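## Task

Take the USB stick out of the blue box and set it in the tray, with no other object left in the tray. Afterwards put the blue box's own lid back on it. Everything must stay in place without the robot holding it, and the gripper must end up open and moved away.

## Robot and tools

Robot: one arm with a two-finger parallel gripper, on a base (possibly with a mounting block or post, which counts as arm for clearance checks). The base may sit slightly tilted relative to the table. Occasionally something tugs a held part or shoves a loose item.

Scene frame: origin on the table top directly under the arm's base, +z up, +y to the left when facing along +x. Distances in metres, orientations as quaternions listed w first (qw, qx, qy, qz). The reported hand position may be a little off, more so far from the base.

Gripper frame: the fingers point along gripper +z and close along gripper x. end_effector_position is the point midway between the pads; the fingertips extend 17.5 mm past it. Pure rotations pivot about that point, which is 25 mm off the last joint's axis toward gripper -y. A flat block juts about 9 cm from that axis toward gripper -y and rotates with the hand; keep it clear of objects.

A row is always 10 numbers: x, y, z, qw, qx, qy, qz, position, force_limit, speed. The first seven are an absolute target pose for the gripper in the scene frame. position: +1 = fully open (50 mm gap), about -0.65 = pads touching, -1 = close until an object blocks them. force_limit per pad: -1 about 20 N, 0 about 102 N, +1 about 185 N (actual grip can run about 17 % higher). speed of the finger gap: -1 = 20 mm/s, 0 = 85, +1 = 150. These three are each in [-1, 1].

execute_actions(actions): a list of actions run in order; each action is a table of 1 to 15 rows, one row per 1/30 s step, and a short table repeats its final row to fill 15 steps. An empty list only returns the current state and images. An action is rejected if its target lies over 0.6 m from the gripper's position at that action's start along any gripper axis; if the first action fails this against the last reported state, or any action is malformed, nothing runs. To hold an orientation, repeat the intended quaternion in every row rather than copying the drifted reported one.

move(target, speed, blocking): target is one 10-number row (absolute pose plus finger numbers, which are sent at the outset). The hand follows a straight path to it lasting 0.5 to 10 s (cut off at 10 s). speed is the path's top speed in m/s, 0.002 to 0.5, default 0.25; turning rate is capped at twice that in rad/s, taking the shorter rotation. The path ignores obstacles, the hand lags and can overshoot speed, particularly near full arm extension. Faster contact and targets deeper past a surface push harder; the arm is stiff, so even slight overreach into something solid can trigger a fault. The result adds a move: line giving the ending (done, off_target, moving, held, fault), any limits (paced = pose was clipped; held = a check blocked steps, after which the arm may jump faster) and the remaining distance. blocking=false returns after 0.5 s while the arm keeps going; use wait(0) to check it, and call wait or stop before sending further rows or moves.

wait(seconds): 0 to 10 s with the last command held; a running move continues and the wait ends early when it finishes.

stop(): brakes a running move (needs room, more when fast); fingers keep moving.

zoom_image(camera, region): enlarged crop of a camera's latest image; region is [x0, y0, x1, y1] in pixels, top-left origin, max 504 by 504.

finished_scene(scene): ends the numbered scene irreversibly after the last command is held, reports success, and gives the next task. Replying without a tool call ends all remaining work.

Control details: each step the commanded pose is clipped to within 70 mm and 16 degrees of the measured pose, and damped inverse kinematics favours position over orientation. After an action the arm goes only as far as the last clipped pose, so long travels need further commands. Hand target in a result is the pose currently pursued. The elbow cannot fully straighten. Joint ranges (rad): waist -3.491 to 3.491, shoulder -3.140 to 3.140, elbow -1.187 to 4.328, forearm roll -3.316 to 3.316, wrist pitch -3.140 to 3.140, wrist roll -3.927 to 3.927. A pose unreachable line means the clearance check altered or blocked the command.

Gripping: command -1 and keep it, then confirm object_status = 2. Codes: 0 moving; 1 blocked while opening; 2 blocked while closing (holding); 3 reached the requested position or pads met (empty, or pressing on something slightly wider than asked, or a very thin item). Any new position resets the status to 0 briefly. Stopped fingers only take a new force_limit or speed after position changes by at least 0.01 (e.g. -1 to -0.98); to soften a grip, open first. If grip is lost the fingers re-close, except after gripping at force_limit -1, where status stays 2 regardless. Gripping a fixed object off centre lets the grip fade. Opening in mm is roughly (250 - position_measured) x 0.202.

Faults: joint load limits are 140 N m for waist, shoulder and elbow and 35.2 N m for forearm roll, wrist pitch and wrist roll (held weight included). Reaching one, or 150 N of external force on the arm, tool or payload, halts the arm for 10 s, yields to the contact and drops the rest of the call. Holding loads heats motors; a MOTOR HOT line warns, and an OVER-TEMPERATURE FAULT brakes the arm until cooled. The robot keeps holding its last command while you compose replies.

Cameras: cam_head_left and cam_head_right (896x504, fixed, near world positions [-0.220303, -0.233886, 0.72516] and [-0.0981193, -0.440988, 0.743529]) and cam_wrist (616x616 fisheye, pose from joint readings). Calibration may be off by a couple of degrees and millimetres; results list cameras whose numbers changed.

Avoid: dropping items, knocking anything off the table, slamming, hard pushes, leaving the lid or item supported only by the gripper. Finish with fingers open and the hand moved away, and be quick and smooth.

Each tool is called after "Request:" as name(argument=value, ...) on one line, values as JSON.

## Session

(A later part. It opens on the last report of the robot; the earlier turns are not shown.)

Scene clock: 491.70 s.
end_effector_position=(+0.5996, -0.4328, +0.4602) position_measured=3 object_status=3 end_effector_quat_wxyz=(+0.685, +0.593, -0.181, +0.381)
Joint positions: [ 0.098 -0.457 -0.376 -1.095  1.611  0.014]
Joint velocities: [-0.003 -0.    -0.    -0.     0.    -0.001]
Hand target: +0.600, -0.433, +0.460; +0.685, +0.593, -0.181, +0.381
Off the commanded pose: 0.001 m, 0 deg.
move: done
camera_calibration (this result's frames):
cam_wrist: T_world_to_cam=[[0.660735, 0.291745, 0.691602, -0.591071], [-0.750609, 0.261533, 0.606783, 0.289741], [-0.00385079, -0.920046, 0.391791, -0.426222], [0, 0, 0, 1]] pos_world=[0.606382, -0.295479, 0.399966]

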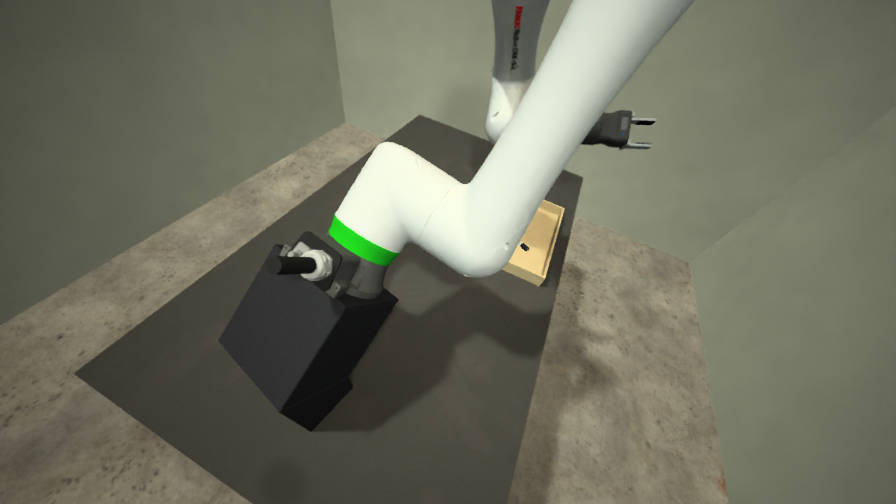

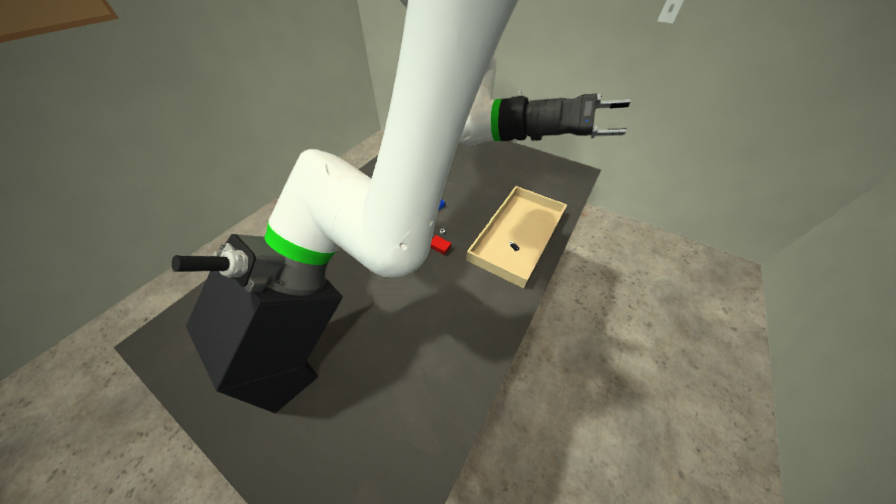

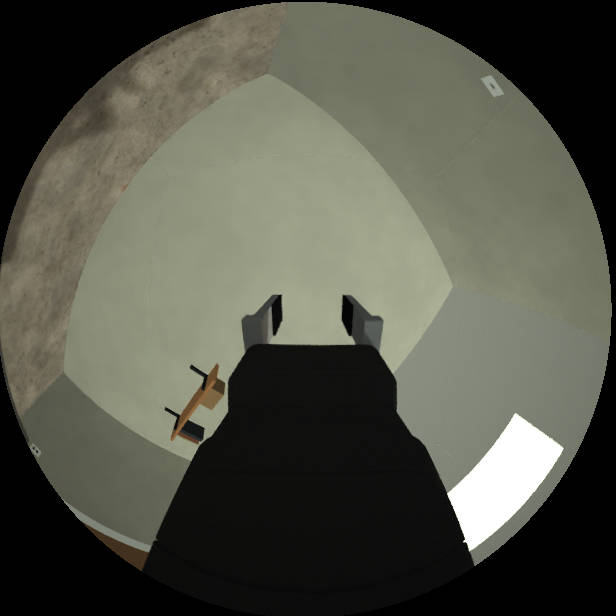

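Request:
move(target=[0.4915, -0.2581, 0.2392, 0.4536, 0.6728, -0.5677, 0.1388, 1, -0.7, -0.3], speed=0.4)

Request:
move(target=[0.50, 0.24, 0.11, 0, 0.5807, -0.8141, 0, 1, -0.7, -0.3], speed=0.35)

Scene clock: 499.20 s.
end_effector_position=(+0.4905, -0.2579, +0.2399) position_measured=3 object_status=3 end_effector_quat_wxyz=(+0.454, +0.673, -0.567, +0.138)
Joint positions: [ 0.094 -0.4   -0.241 -2.097  1.507 -0.198]
Joint velocities: [-0.001 -0.001 -0.    -0.    -0.    -0.   ]
Hand target: +0.490, -0.258, +0.240; +0.454, +0.673, -0.567, +0.138
Off the commanded pose: 0.001 m, 0 deg.
move: done
camera_calibration (this result's frames):
cam_wrist: T_world_to_cam=[[0.329516, -0.651701, 0.683158, -0.496485], [-0.764341, 0.240634, 0.598229, 0.299207], [-0.554257, -0.719292, -0.418829, 0.336756], [0, 0, 0, 1]] pos_world=[0.578946, -0.153333, 0.301226]

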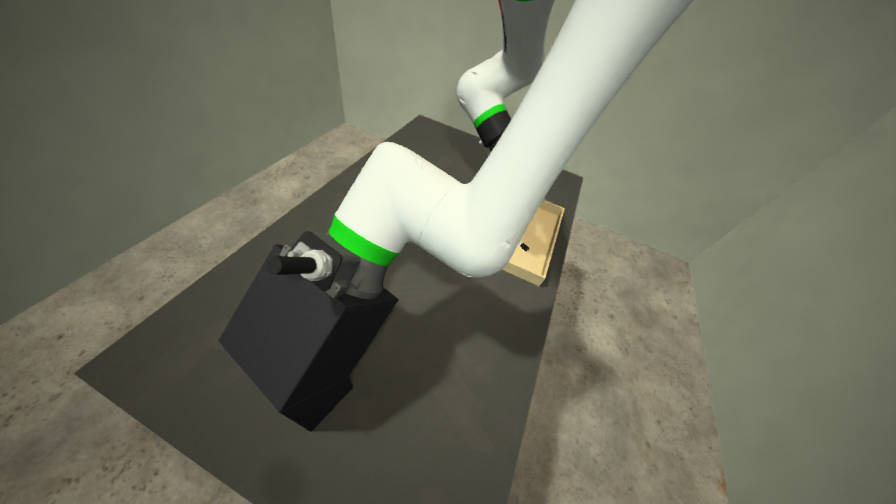

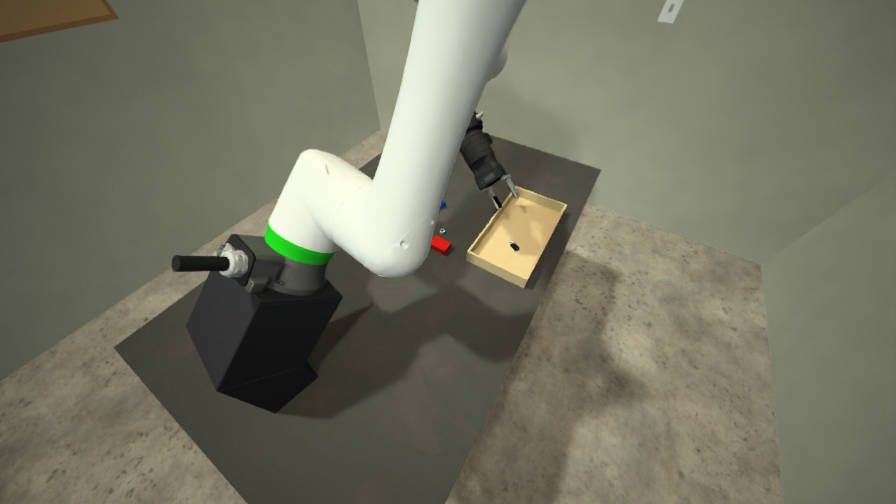

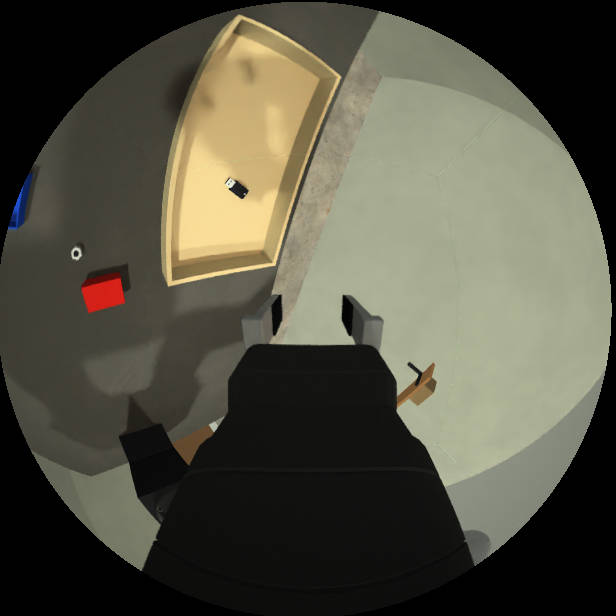

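Scene clock: 501.27 s.
end_effector_position=(+0.4990, +0.2392, +0.1106) position_measured=3 object_status=3 end_effector_quat_wxyz=(-0.000, -0.582, +0.813, -0.001)
Joint positions: [ 0.803 -0.081 -0.293 -2.328  0.937 -1.374]
Joint velocities: [-0.001  0.002  0.     0.001  0.001  0.   ]
Hand target: +0.499, +0.239, +0.111; -0.000, -0.582, +0.813, -0.001
Off the commanded pose: 0.001 m, 0 deg.
move: done
camera_calibration (this result's frames):
cam_wrist: T_world_to_cam=[[-0.305056, -0.952217, -0.0149461, 0.37873], [-0.920616, 0.290843, 0.260529, 0.366697], [-0.243734, 0.0932357, -0.96535, 0.356051], [0, 0, 0, 1]] pos_world=[0.539903, 0.220786, 0.25384]

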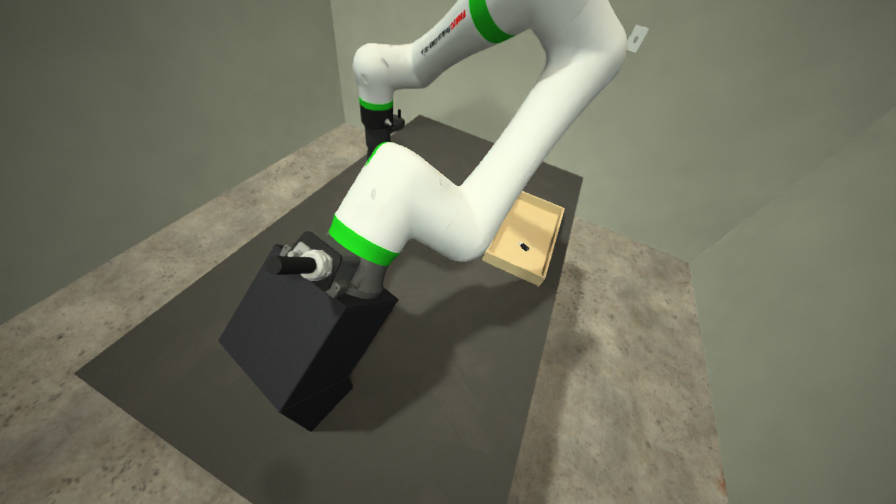

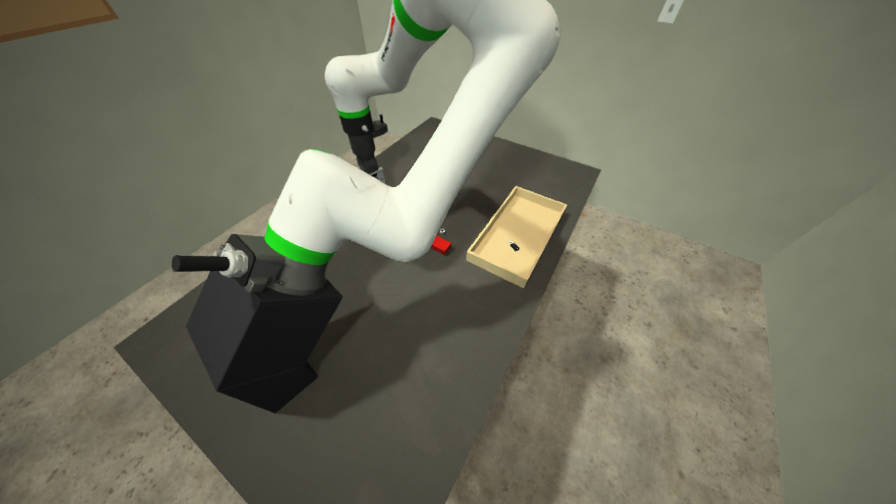

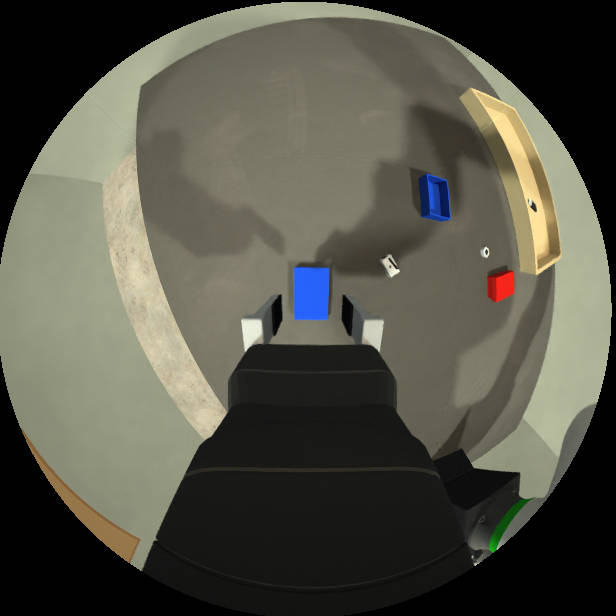

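Request:
move(target=[0.50, 0.24, 0.05, 0, -0.5807, 0.8141, 0, 1, -0.7, -0.3], speed=0.1)

Request:
zoom_image(camera="cam_wrist", region=[232, 230, 392, 350])

Scene clock: 505.97 s.
end_effector_position=(+0.4999, +0.2401, +0.0501) position_measured=3 object_status=3 end_effector_quat_wxyz=(+0.000, -0.581, +0.814, +0.000)
Joint positions: [ 0.72   0.025 -0.284 -2.295  0.812 -1.398]
Joint velocities: [-0.     0.    -0.     0.001  0.     0.   ]
Hand target: +0.500, +0.240, +0.050; -0.000, -0.581, +0.814, +0.000
Off the commanded pose: 0.000 m, 0 deg.
move: done
camera_calibration (this result's frames):
cam_wrist: T_world_to_cam=[[-0.30742, -0.951427, -0.0166996, 0.380019], [-0.919607, 0.292537, 0.262195, 0.382099], [-0.244574, 0.0959609, -0.964871, 0.297538], [0, 0, 0, 1]] pos_world=[0.540977, 0.22123, 0.193247]

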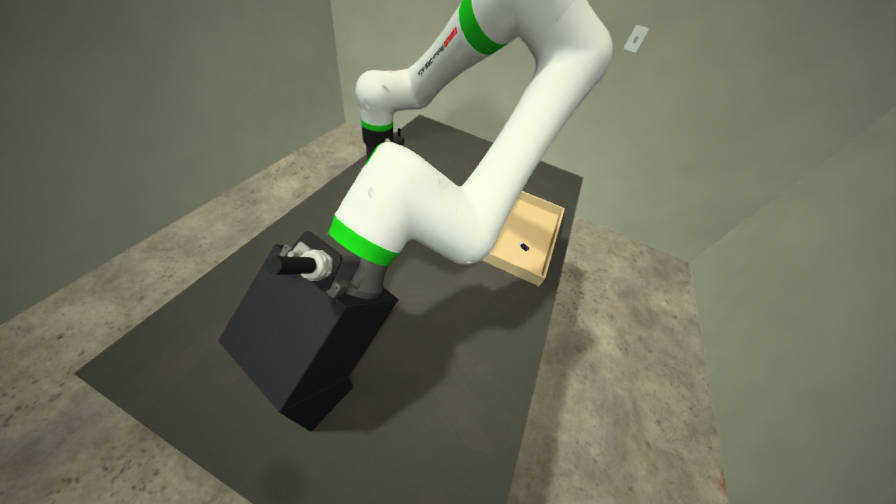

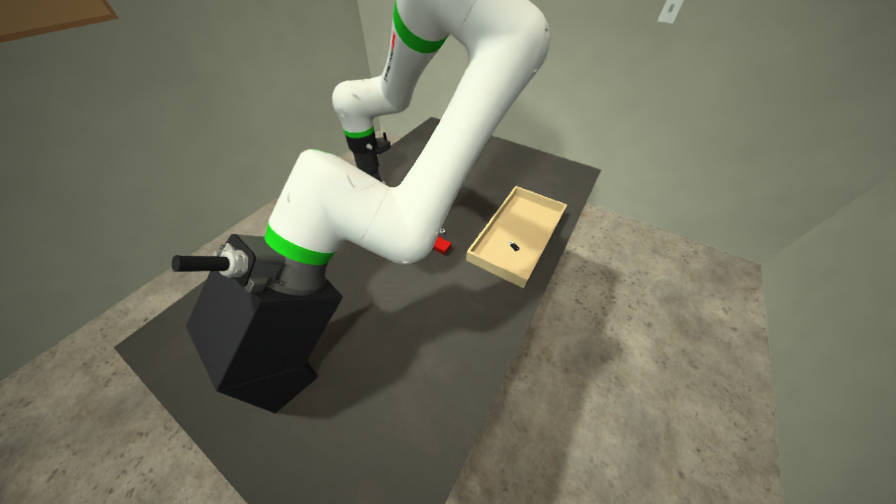

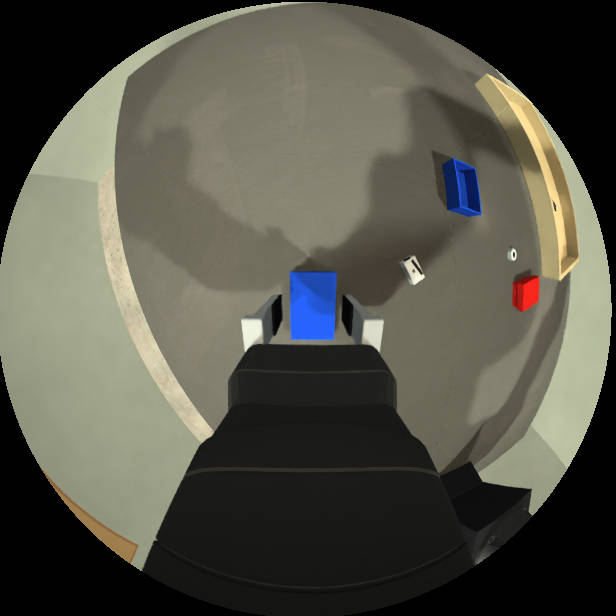

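Region (232, 230, 392, 350) of cam_wrist's 616x616 image, scaled by 3.150, with more detail than that image has; it fills the top 378 rows of this view, and the rest is white.

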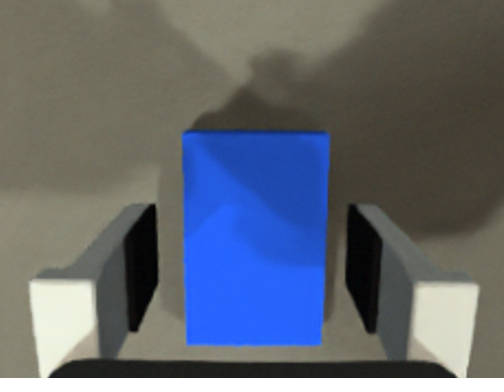

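Request:
move(target=[0.50, 0.24, 0.027, 0, -0.5807, 0.8141, 0, 1, -0.7, -0.3], speed=0.04)

Request:
move(target=[0.50, 0.24, 0.027, 0, -0.5807, 0.8141, 0, -1, -0.7, -0.5], speed=0.04)

Request:
zoom_image(camera="cam_wrist", region=[232, 230, 392, 350])

Scene clock: 513.43 s.
end_effector_position=(+0.5000, +0.2400, +0.0271) position_measured=3 object_status=3 end_effector_quat_wxyz=(+0.000, -0.581, +0.814, +0.000)
Joint positions: [ 0.693  0.07  -0.274 -2.277  0.77  -1.411]
Joint velocities: [-0.002 -0.    -0.     0.     0.    -0.   ]
Hand target: +0.500, +0.240, +0.027; -0.000, -0.581, +0.814, +0.000
Off the commanded pose: 0.000 m, 0 deg.
move: done
camera_calibration (this result's frames):
cam_wrist: T_world_to_cam=[[-0.307328, -0.951458, -0.016631, 0.379565], [-0.91966, 0.292476, 0.262074, 0.388264], [-0.244488, 0.0958374, -0.964905, 0.275282], [0, 0, 0, 1]] pos_world=[0.541025, 0.2212, 0.17018]

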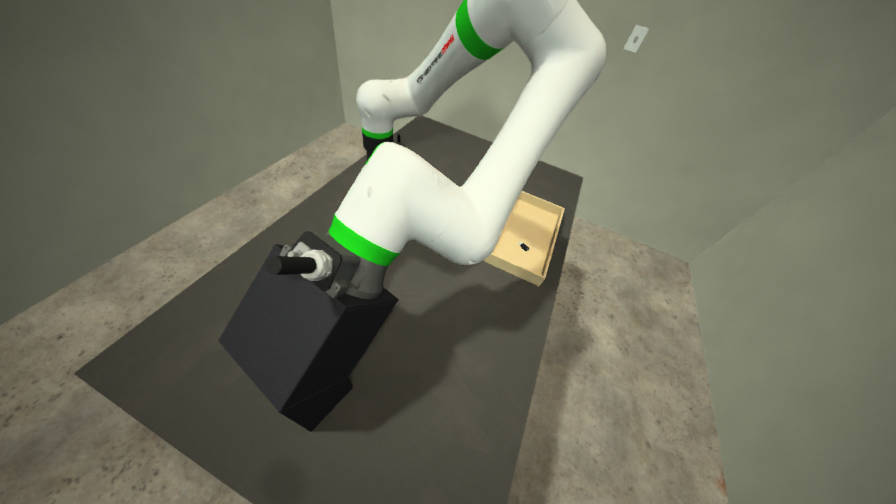

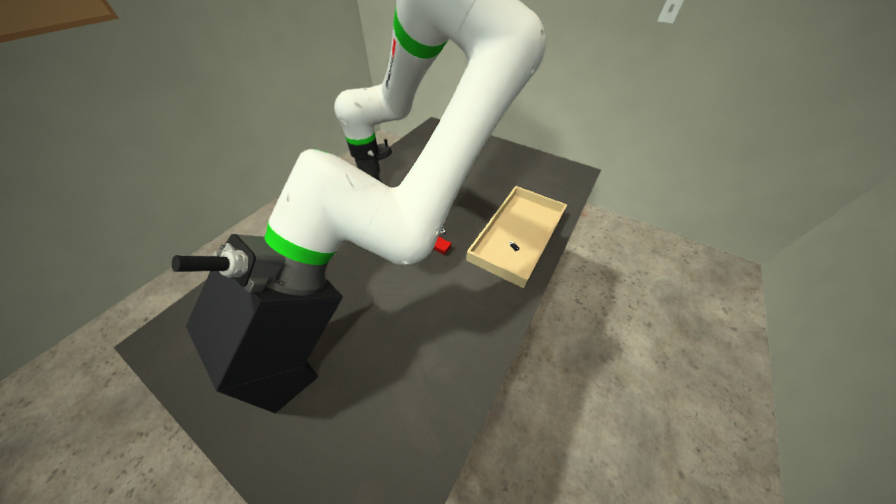

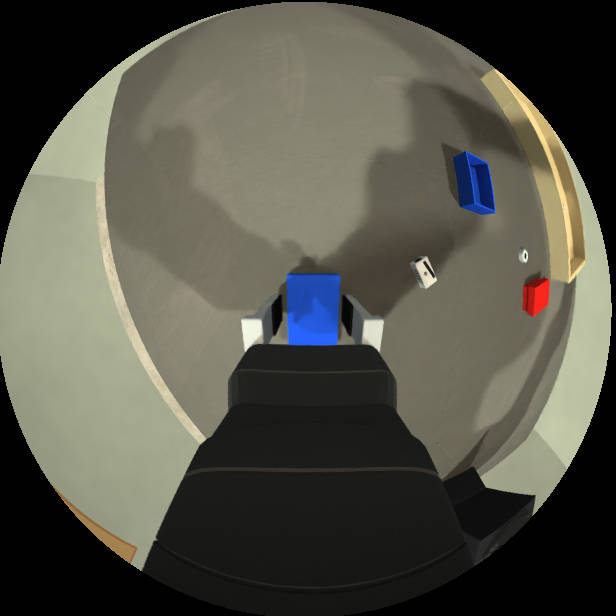

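Scene clock: 514.13 s.
end_effector_position=(+0.5000, +0.2400, +0.0270) position_measured=51 object_status=2 end_effector_quat_wxyz=(+0.000, -0.581, +0.814, +0.000)
Joint positions: [ 0.693  0.07  -0.274 -2.277  0.77  -1.411]
Joint velocities: [ 0.    -0.     0.     0.001 -0.    -0.001]
Hand target: +0.500, +0.240, +0.027; +0.000, -0.581, +0.814, +0.000
Off the commanded pose: 0.000 m, 0 deg.
move: done
camera_calibration (this result's frames):
cam_wrist: T_world_to_cam=[[-0.307315, -0.951463, -0.0165867, 0.37953], [-0.919668, 0.292477, 0.262045, 0.388304], [-0.244475, 0.0957847, -0.964913, 0.275244], [0, 0, 0, 1]] pos_world=[0.541036, 0.221175, 0.170128]

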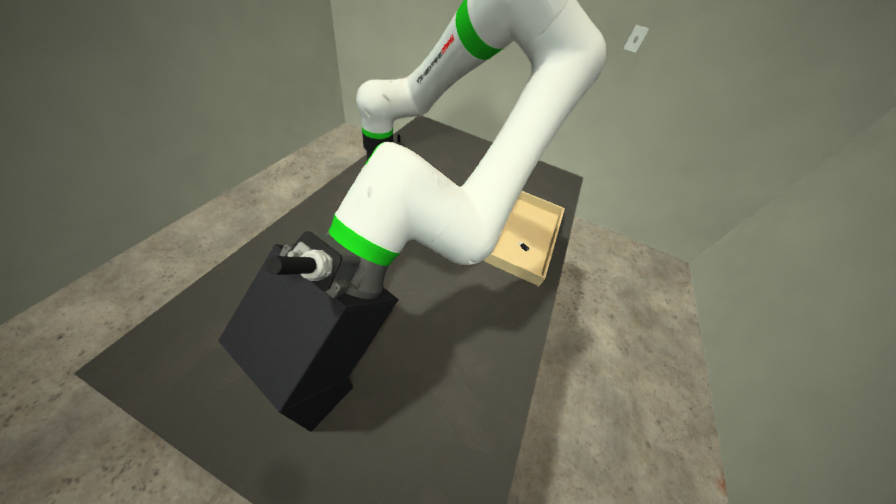

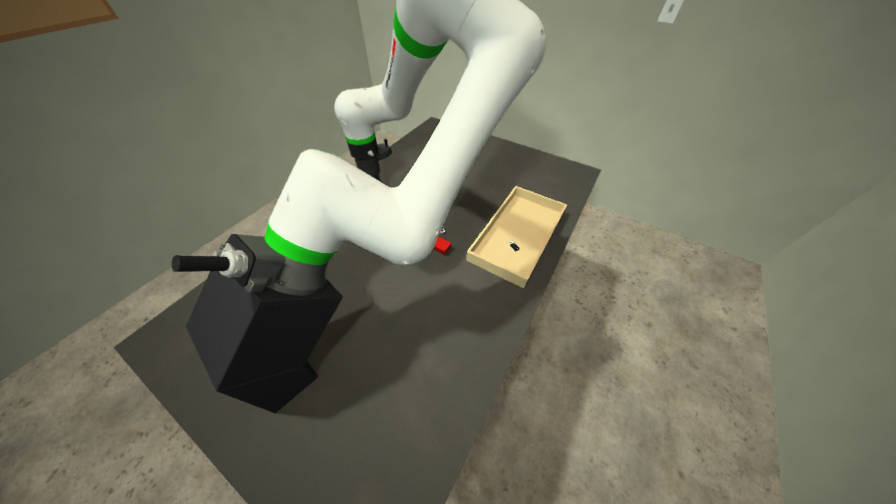

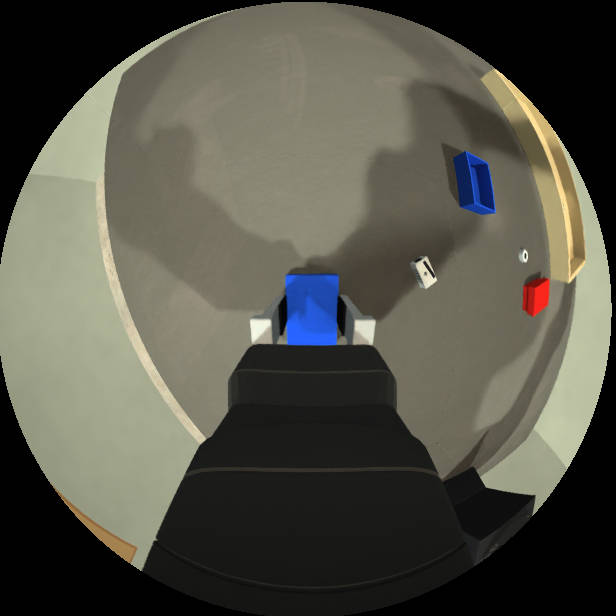

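Region (232, 230, 392, 350) of cam_wrist's 616x616 image, scaled by 3.150, with more detail than that image has; it fills the top 378 rows of this view, and the rest is white.

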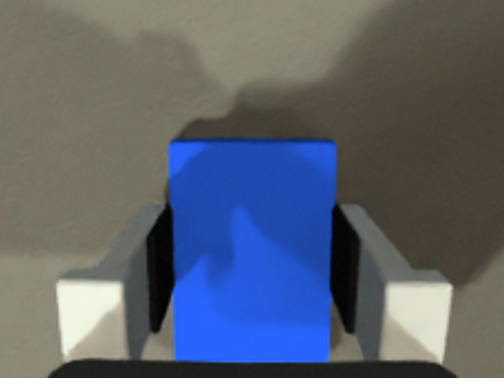

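Request:
move(target=[0.50, 0.24, 0.085, 0, -0.5807, 0.8141, 0, -1, -0.7, -0.5], speed=0.08)

Request:
move(target=[0.5765, 0.0311, 0.085, 0, -0.5807, 0.8141, 0, -1, -0.7, -0.5], speed=0.15)

Request:
zoom_image(camera="cam_wrist", region=[232, 230, 392, 350])

Scene clock: 528.93 s.
end_effector_position=(+0.5000, +0.2399, +0.0849) position_measured=51 object_status=2 end_effector_quat_wxyz=(-0.000, -0.581, +0.814, -0.000)
Joint positions: [ 0.764 -0.037 -0.291 -2.318  0.881 -1.381]
Joint velocities: [ 0.001 -0.     0.     0.     0.    -0.001]
Hand target: +0.500, +0.240, +0.085; +0.000, -0.581, +0.814, -0.000
Off the commanded pose: 0.000 m, 0 deg.
move: done
camera_calibration (this result's frames):
cam_wrist: T_world_to_cam=[[-0.307114, -0.95153, -0.0164592, 0.380329], [-0.919742, 0.292323, 0.261956, 0.373282], [-0.244448, 0.0955887, -0.964939, 0.33113], [0, 0, 0, 1]] pos_world=[0.541072, 0.221123, 0.227997]

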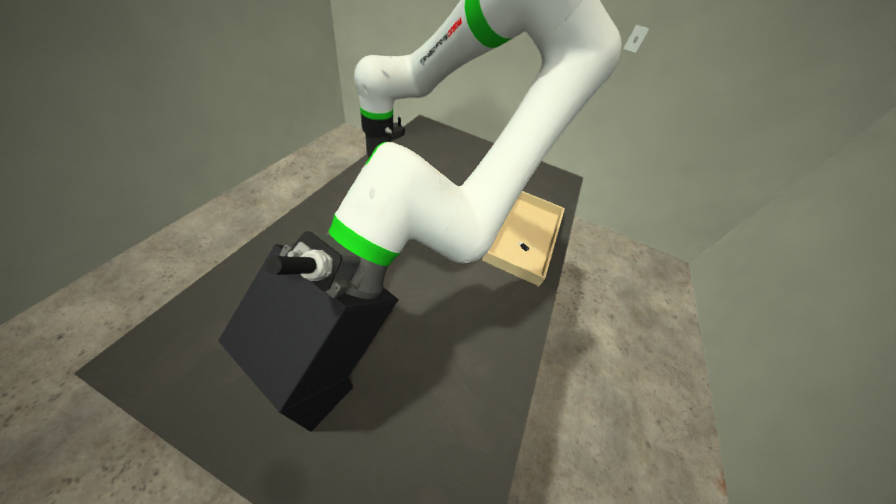

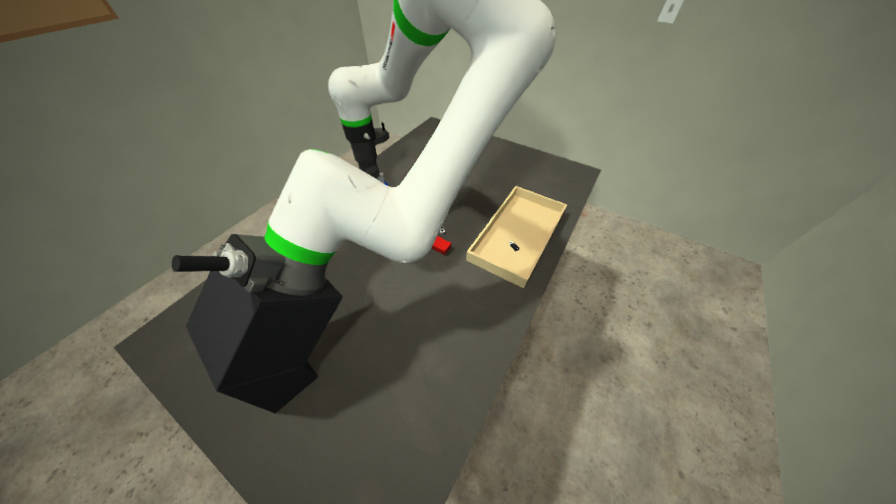

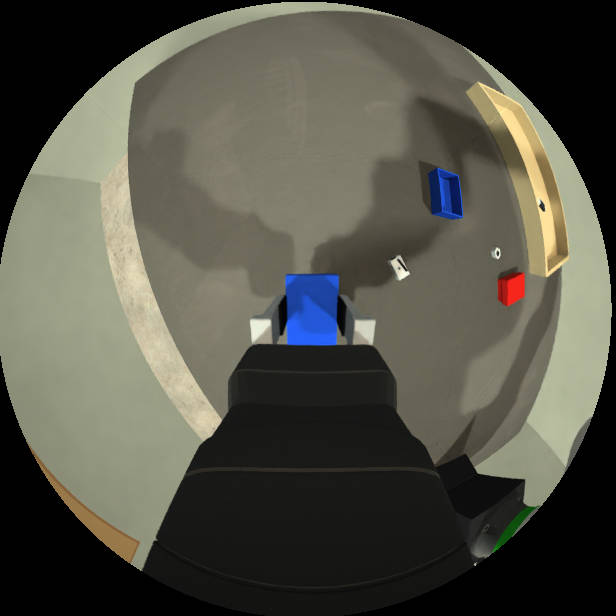

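Scene clock: 530.87 s.
end_effector_position=(+0.5765, +0.0325, +0.0844) position_measured=51 object_status=2 end_effector_quat_wxyz=(+0.000, -0.580, +0.815, +0.002)
Joint positions: [ 0.006 -0.372 -0.527 -3.006  0.585 -0.302]
Joint velocities: [-0.003 -0.002 -0.004 -0.011 -0.003  0.012]
Hand target: +0.577, +0.032, +0.084; +0.000, -0.580, +0.815, +0.002
Off the commanded pose: 0.001 m, 0 deg.
move: done
camera_calibration (this result's frames):
cam_wrist: T_world_to_cam=[[-0.308853, -0.950921, -0.0189549, 0.207612], [-0.918786, 0.293146, 0.264382, 0.503598], [-0.24585, 0.0990708, -0.964232, 0.369856], [0, 0, 0, 1]] pos_world=[0.61775, 0.013153, 0.22742]

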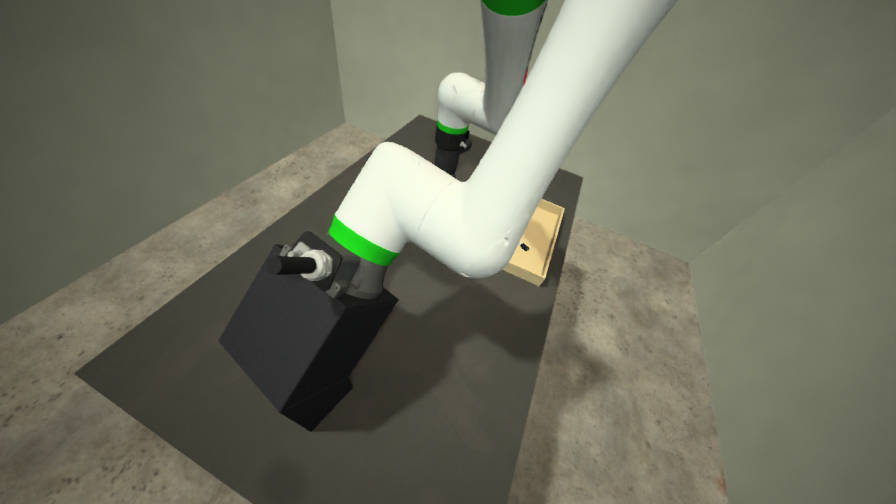

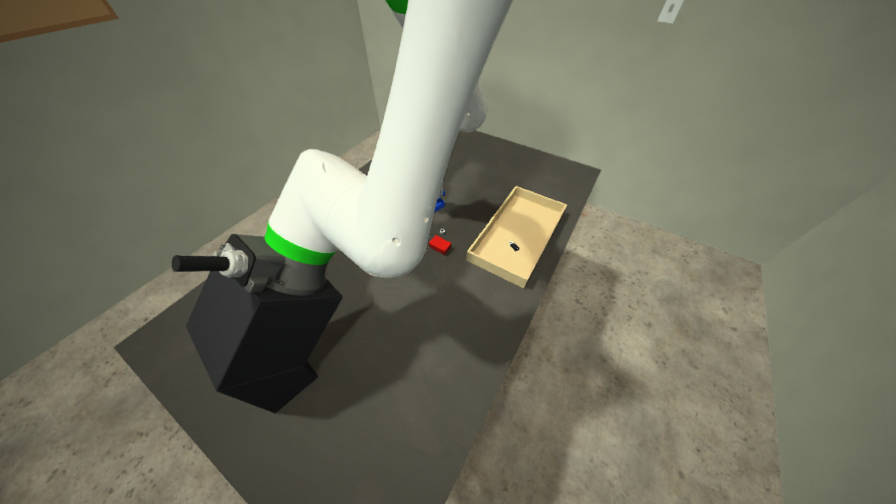

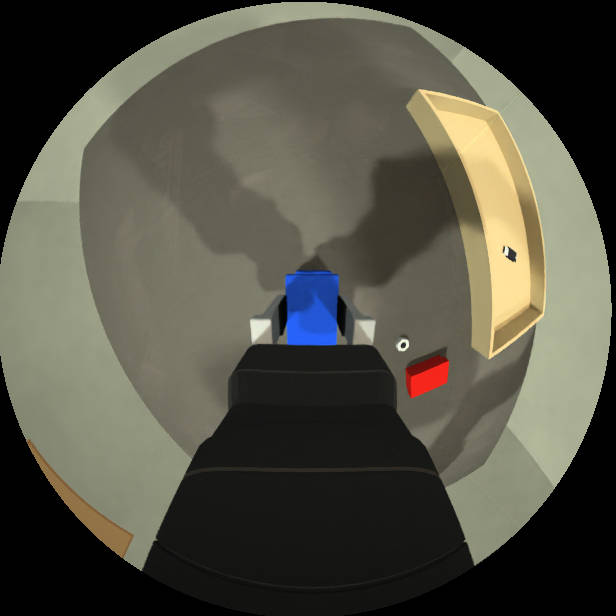

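Region (232, 230, 392, 350) of cam_wrist's 616x616 image, scaled by 3.150, with more detail than that image has; it fills the top 378 rows of this view, and the rest is white.

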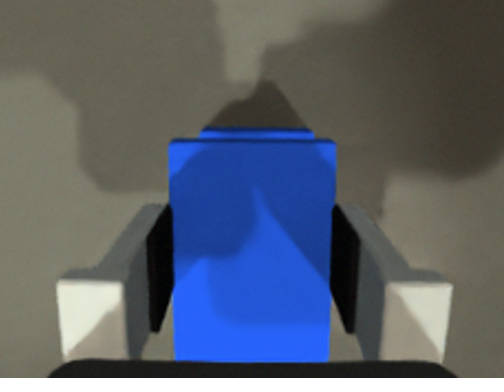

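Request:
move(target=[0.5756, 0.0299, 0.064, 0, -0.5807, 0.8141, 0, -1, -0.7, -0.5], speed=0.03)

Request:
zoom_image(camera="cam_wrist", region=[262, 240, 362, 300])

Scene clock: 556.77 s.
end_effector_position=(+0.5756, +0.0299, +0.0640) position_measured=51 object_status=2 end_effector_quat_wxyz=(-0.000, -0.581, +0.814, -0.000)
Joint positions: [-0.006 -0.327 -0.531 -3.006  0.532 -0.296]
Joint velocities: [-0.002 -0.001 -0.    -0.     0.001 -0.   ]
Hand target: +0.576, +0.030, +0.064; +0.000, -0.581, +0.814, +0.000
Off the commanded pose: 0.000 m, 0 deg.
move: done
camera_calibration (this result's frames):
cam_wrist: T_world_to_cam=[[-0.307232, -0.95149, -0.0165713, 0.203448], [-0.919695, 0.292402, 0.262033, 0.509546], [-0.244477, 0.0957456, -0.964917, 0.349583], [0, 0, 0, 1]] pos_world=[0.616598, 0.0111153, 0.207172]

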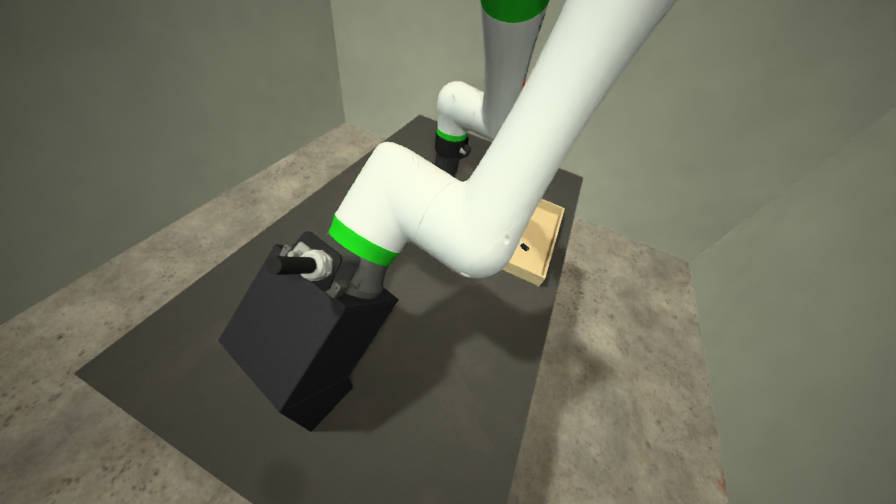

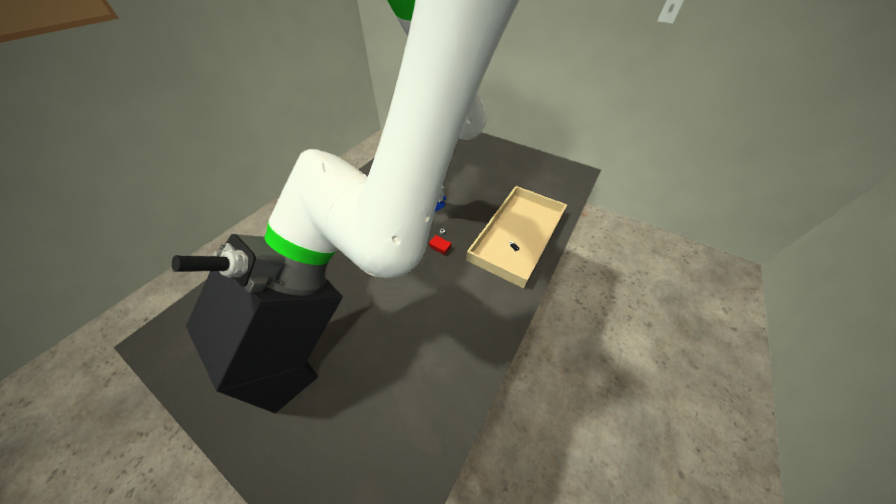

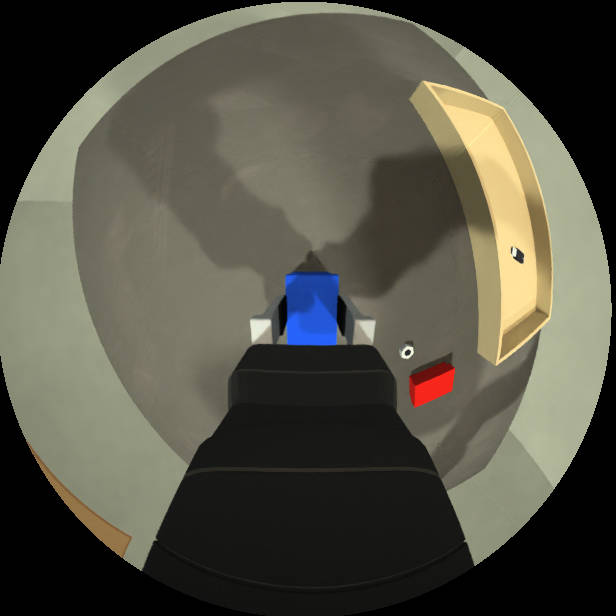

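Region (262, 240, 362, 300) of cam_wrist's 616x616 image, scaled by 5.040, with more detail than that image has; it fills the top 302 rows of this view, and the rest is white.

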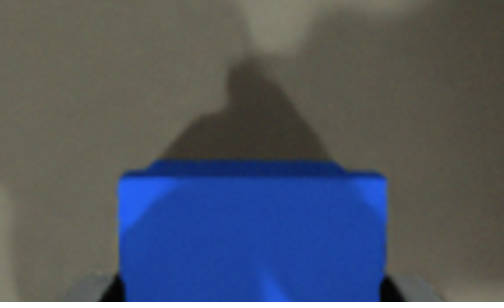

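Request:
move(target=[0.5757, 0.0302, 0.05, 0, -0.5807, 0.8141, 0, -1, -0.7, -0.5], speed=0.008)

Request:
zoom_image(camera="cam_wrist", region=[232, 230, 392, 350])

Scene clock: 576.67 s.
end_effector_position=(+0.5757, +0.0302, +0.0500) position_measured=51 object_status=2 end_effector_quat_wxyz=(+0.000, -0.581, +0.814, -0.000)
Joint positions: [-0.008 -0.292 -0.527 -3.001  0.501 -0.301]
Joint velocities: [ 0.001 -0.001 -0.     0.     0.001  0.   ]
Hand target: +0.576, +0.030, +0.050; -0.000, -0.581, +0.814, -0.000
Off the commanded pose: 0.000 m, 0 deg.
move: done
camera_calibration (this result's frames):
cam_wrist: T_world_to_cam=[[-0.307277, -0.951476, -0.0165767, 0.203552], [-0.919681, 0.292444, 0.262038, 0.513233], [-0.244475, 0.0957635, -0.964915, 0.336067], [0, 0, 0, 1]] pos_world=[0.616717, 0.0114004, 0.193164]

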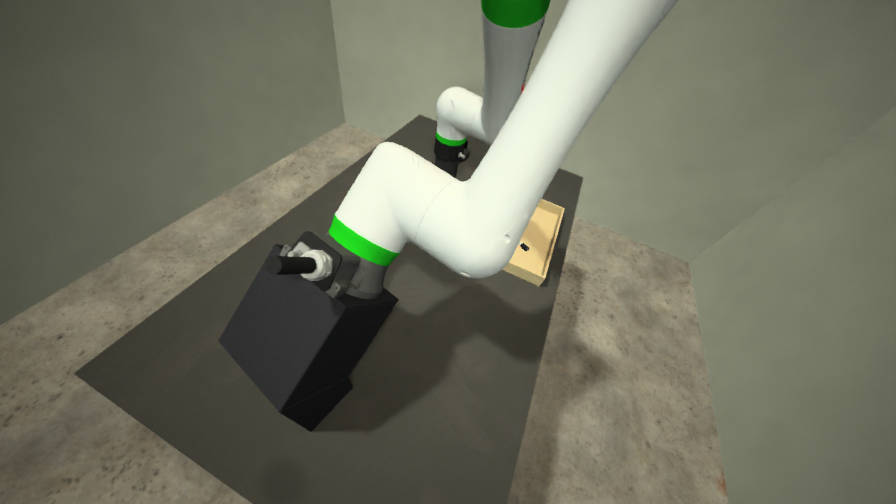

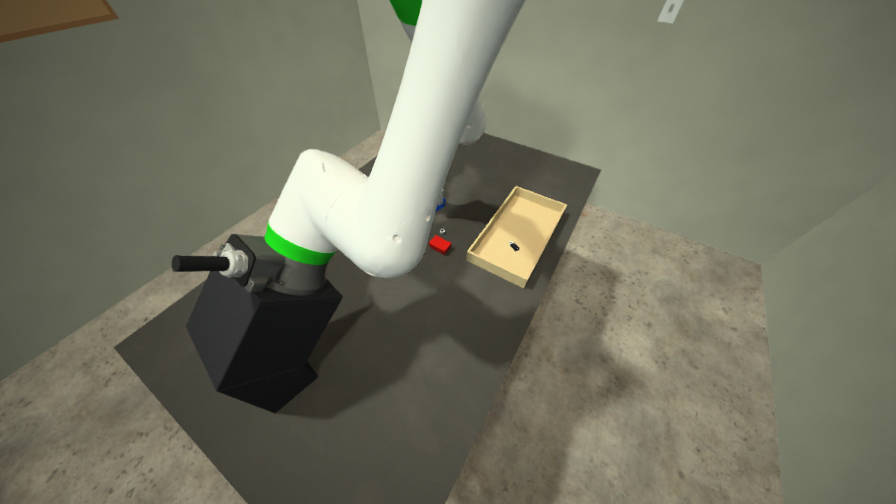

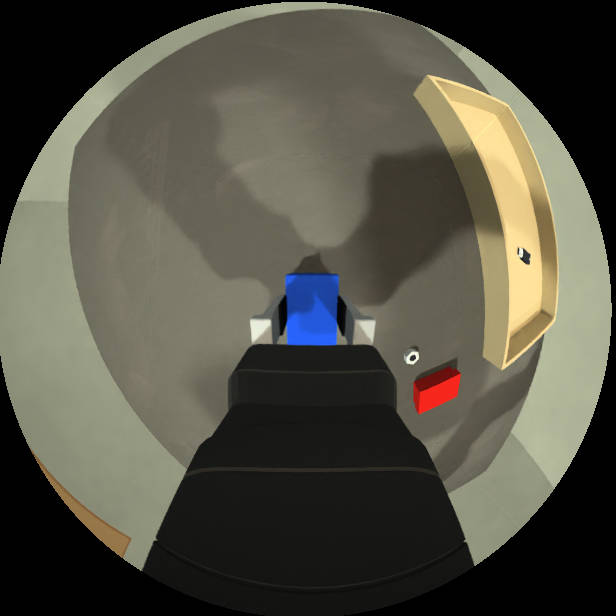

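Region (232, 230, 392, 350) of cam_wrist's 616x616 image, scaled by 3.150, with more detail than that image has; it fills the top 378 rows of this view, and the rest is white.

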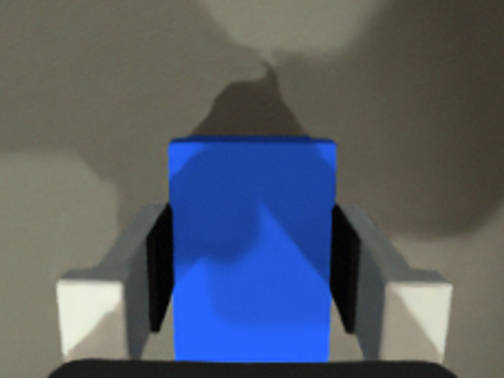

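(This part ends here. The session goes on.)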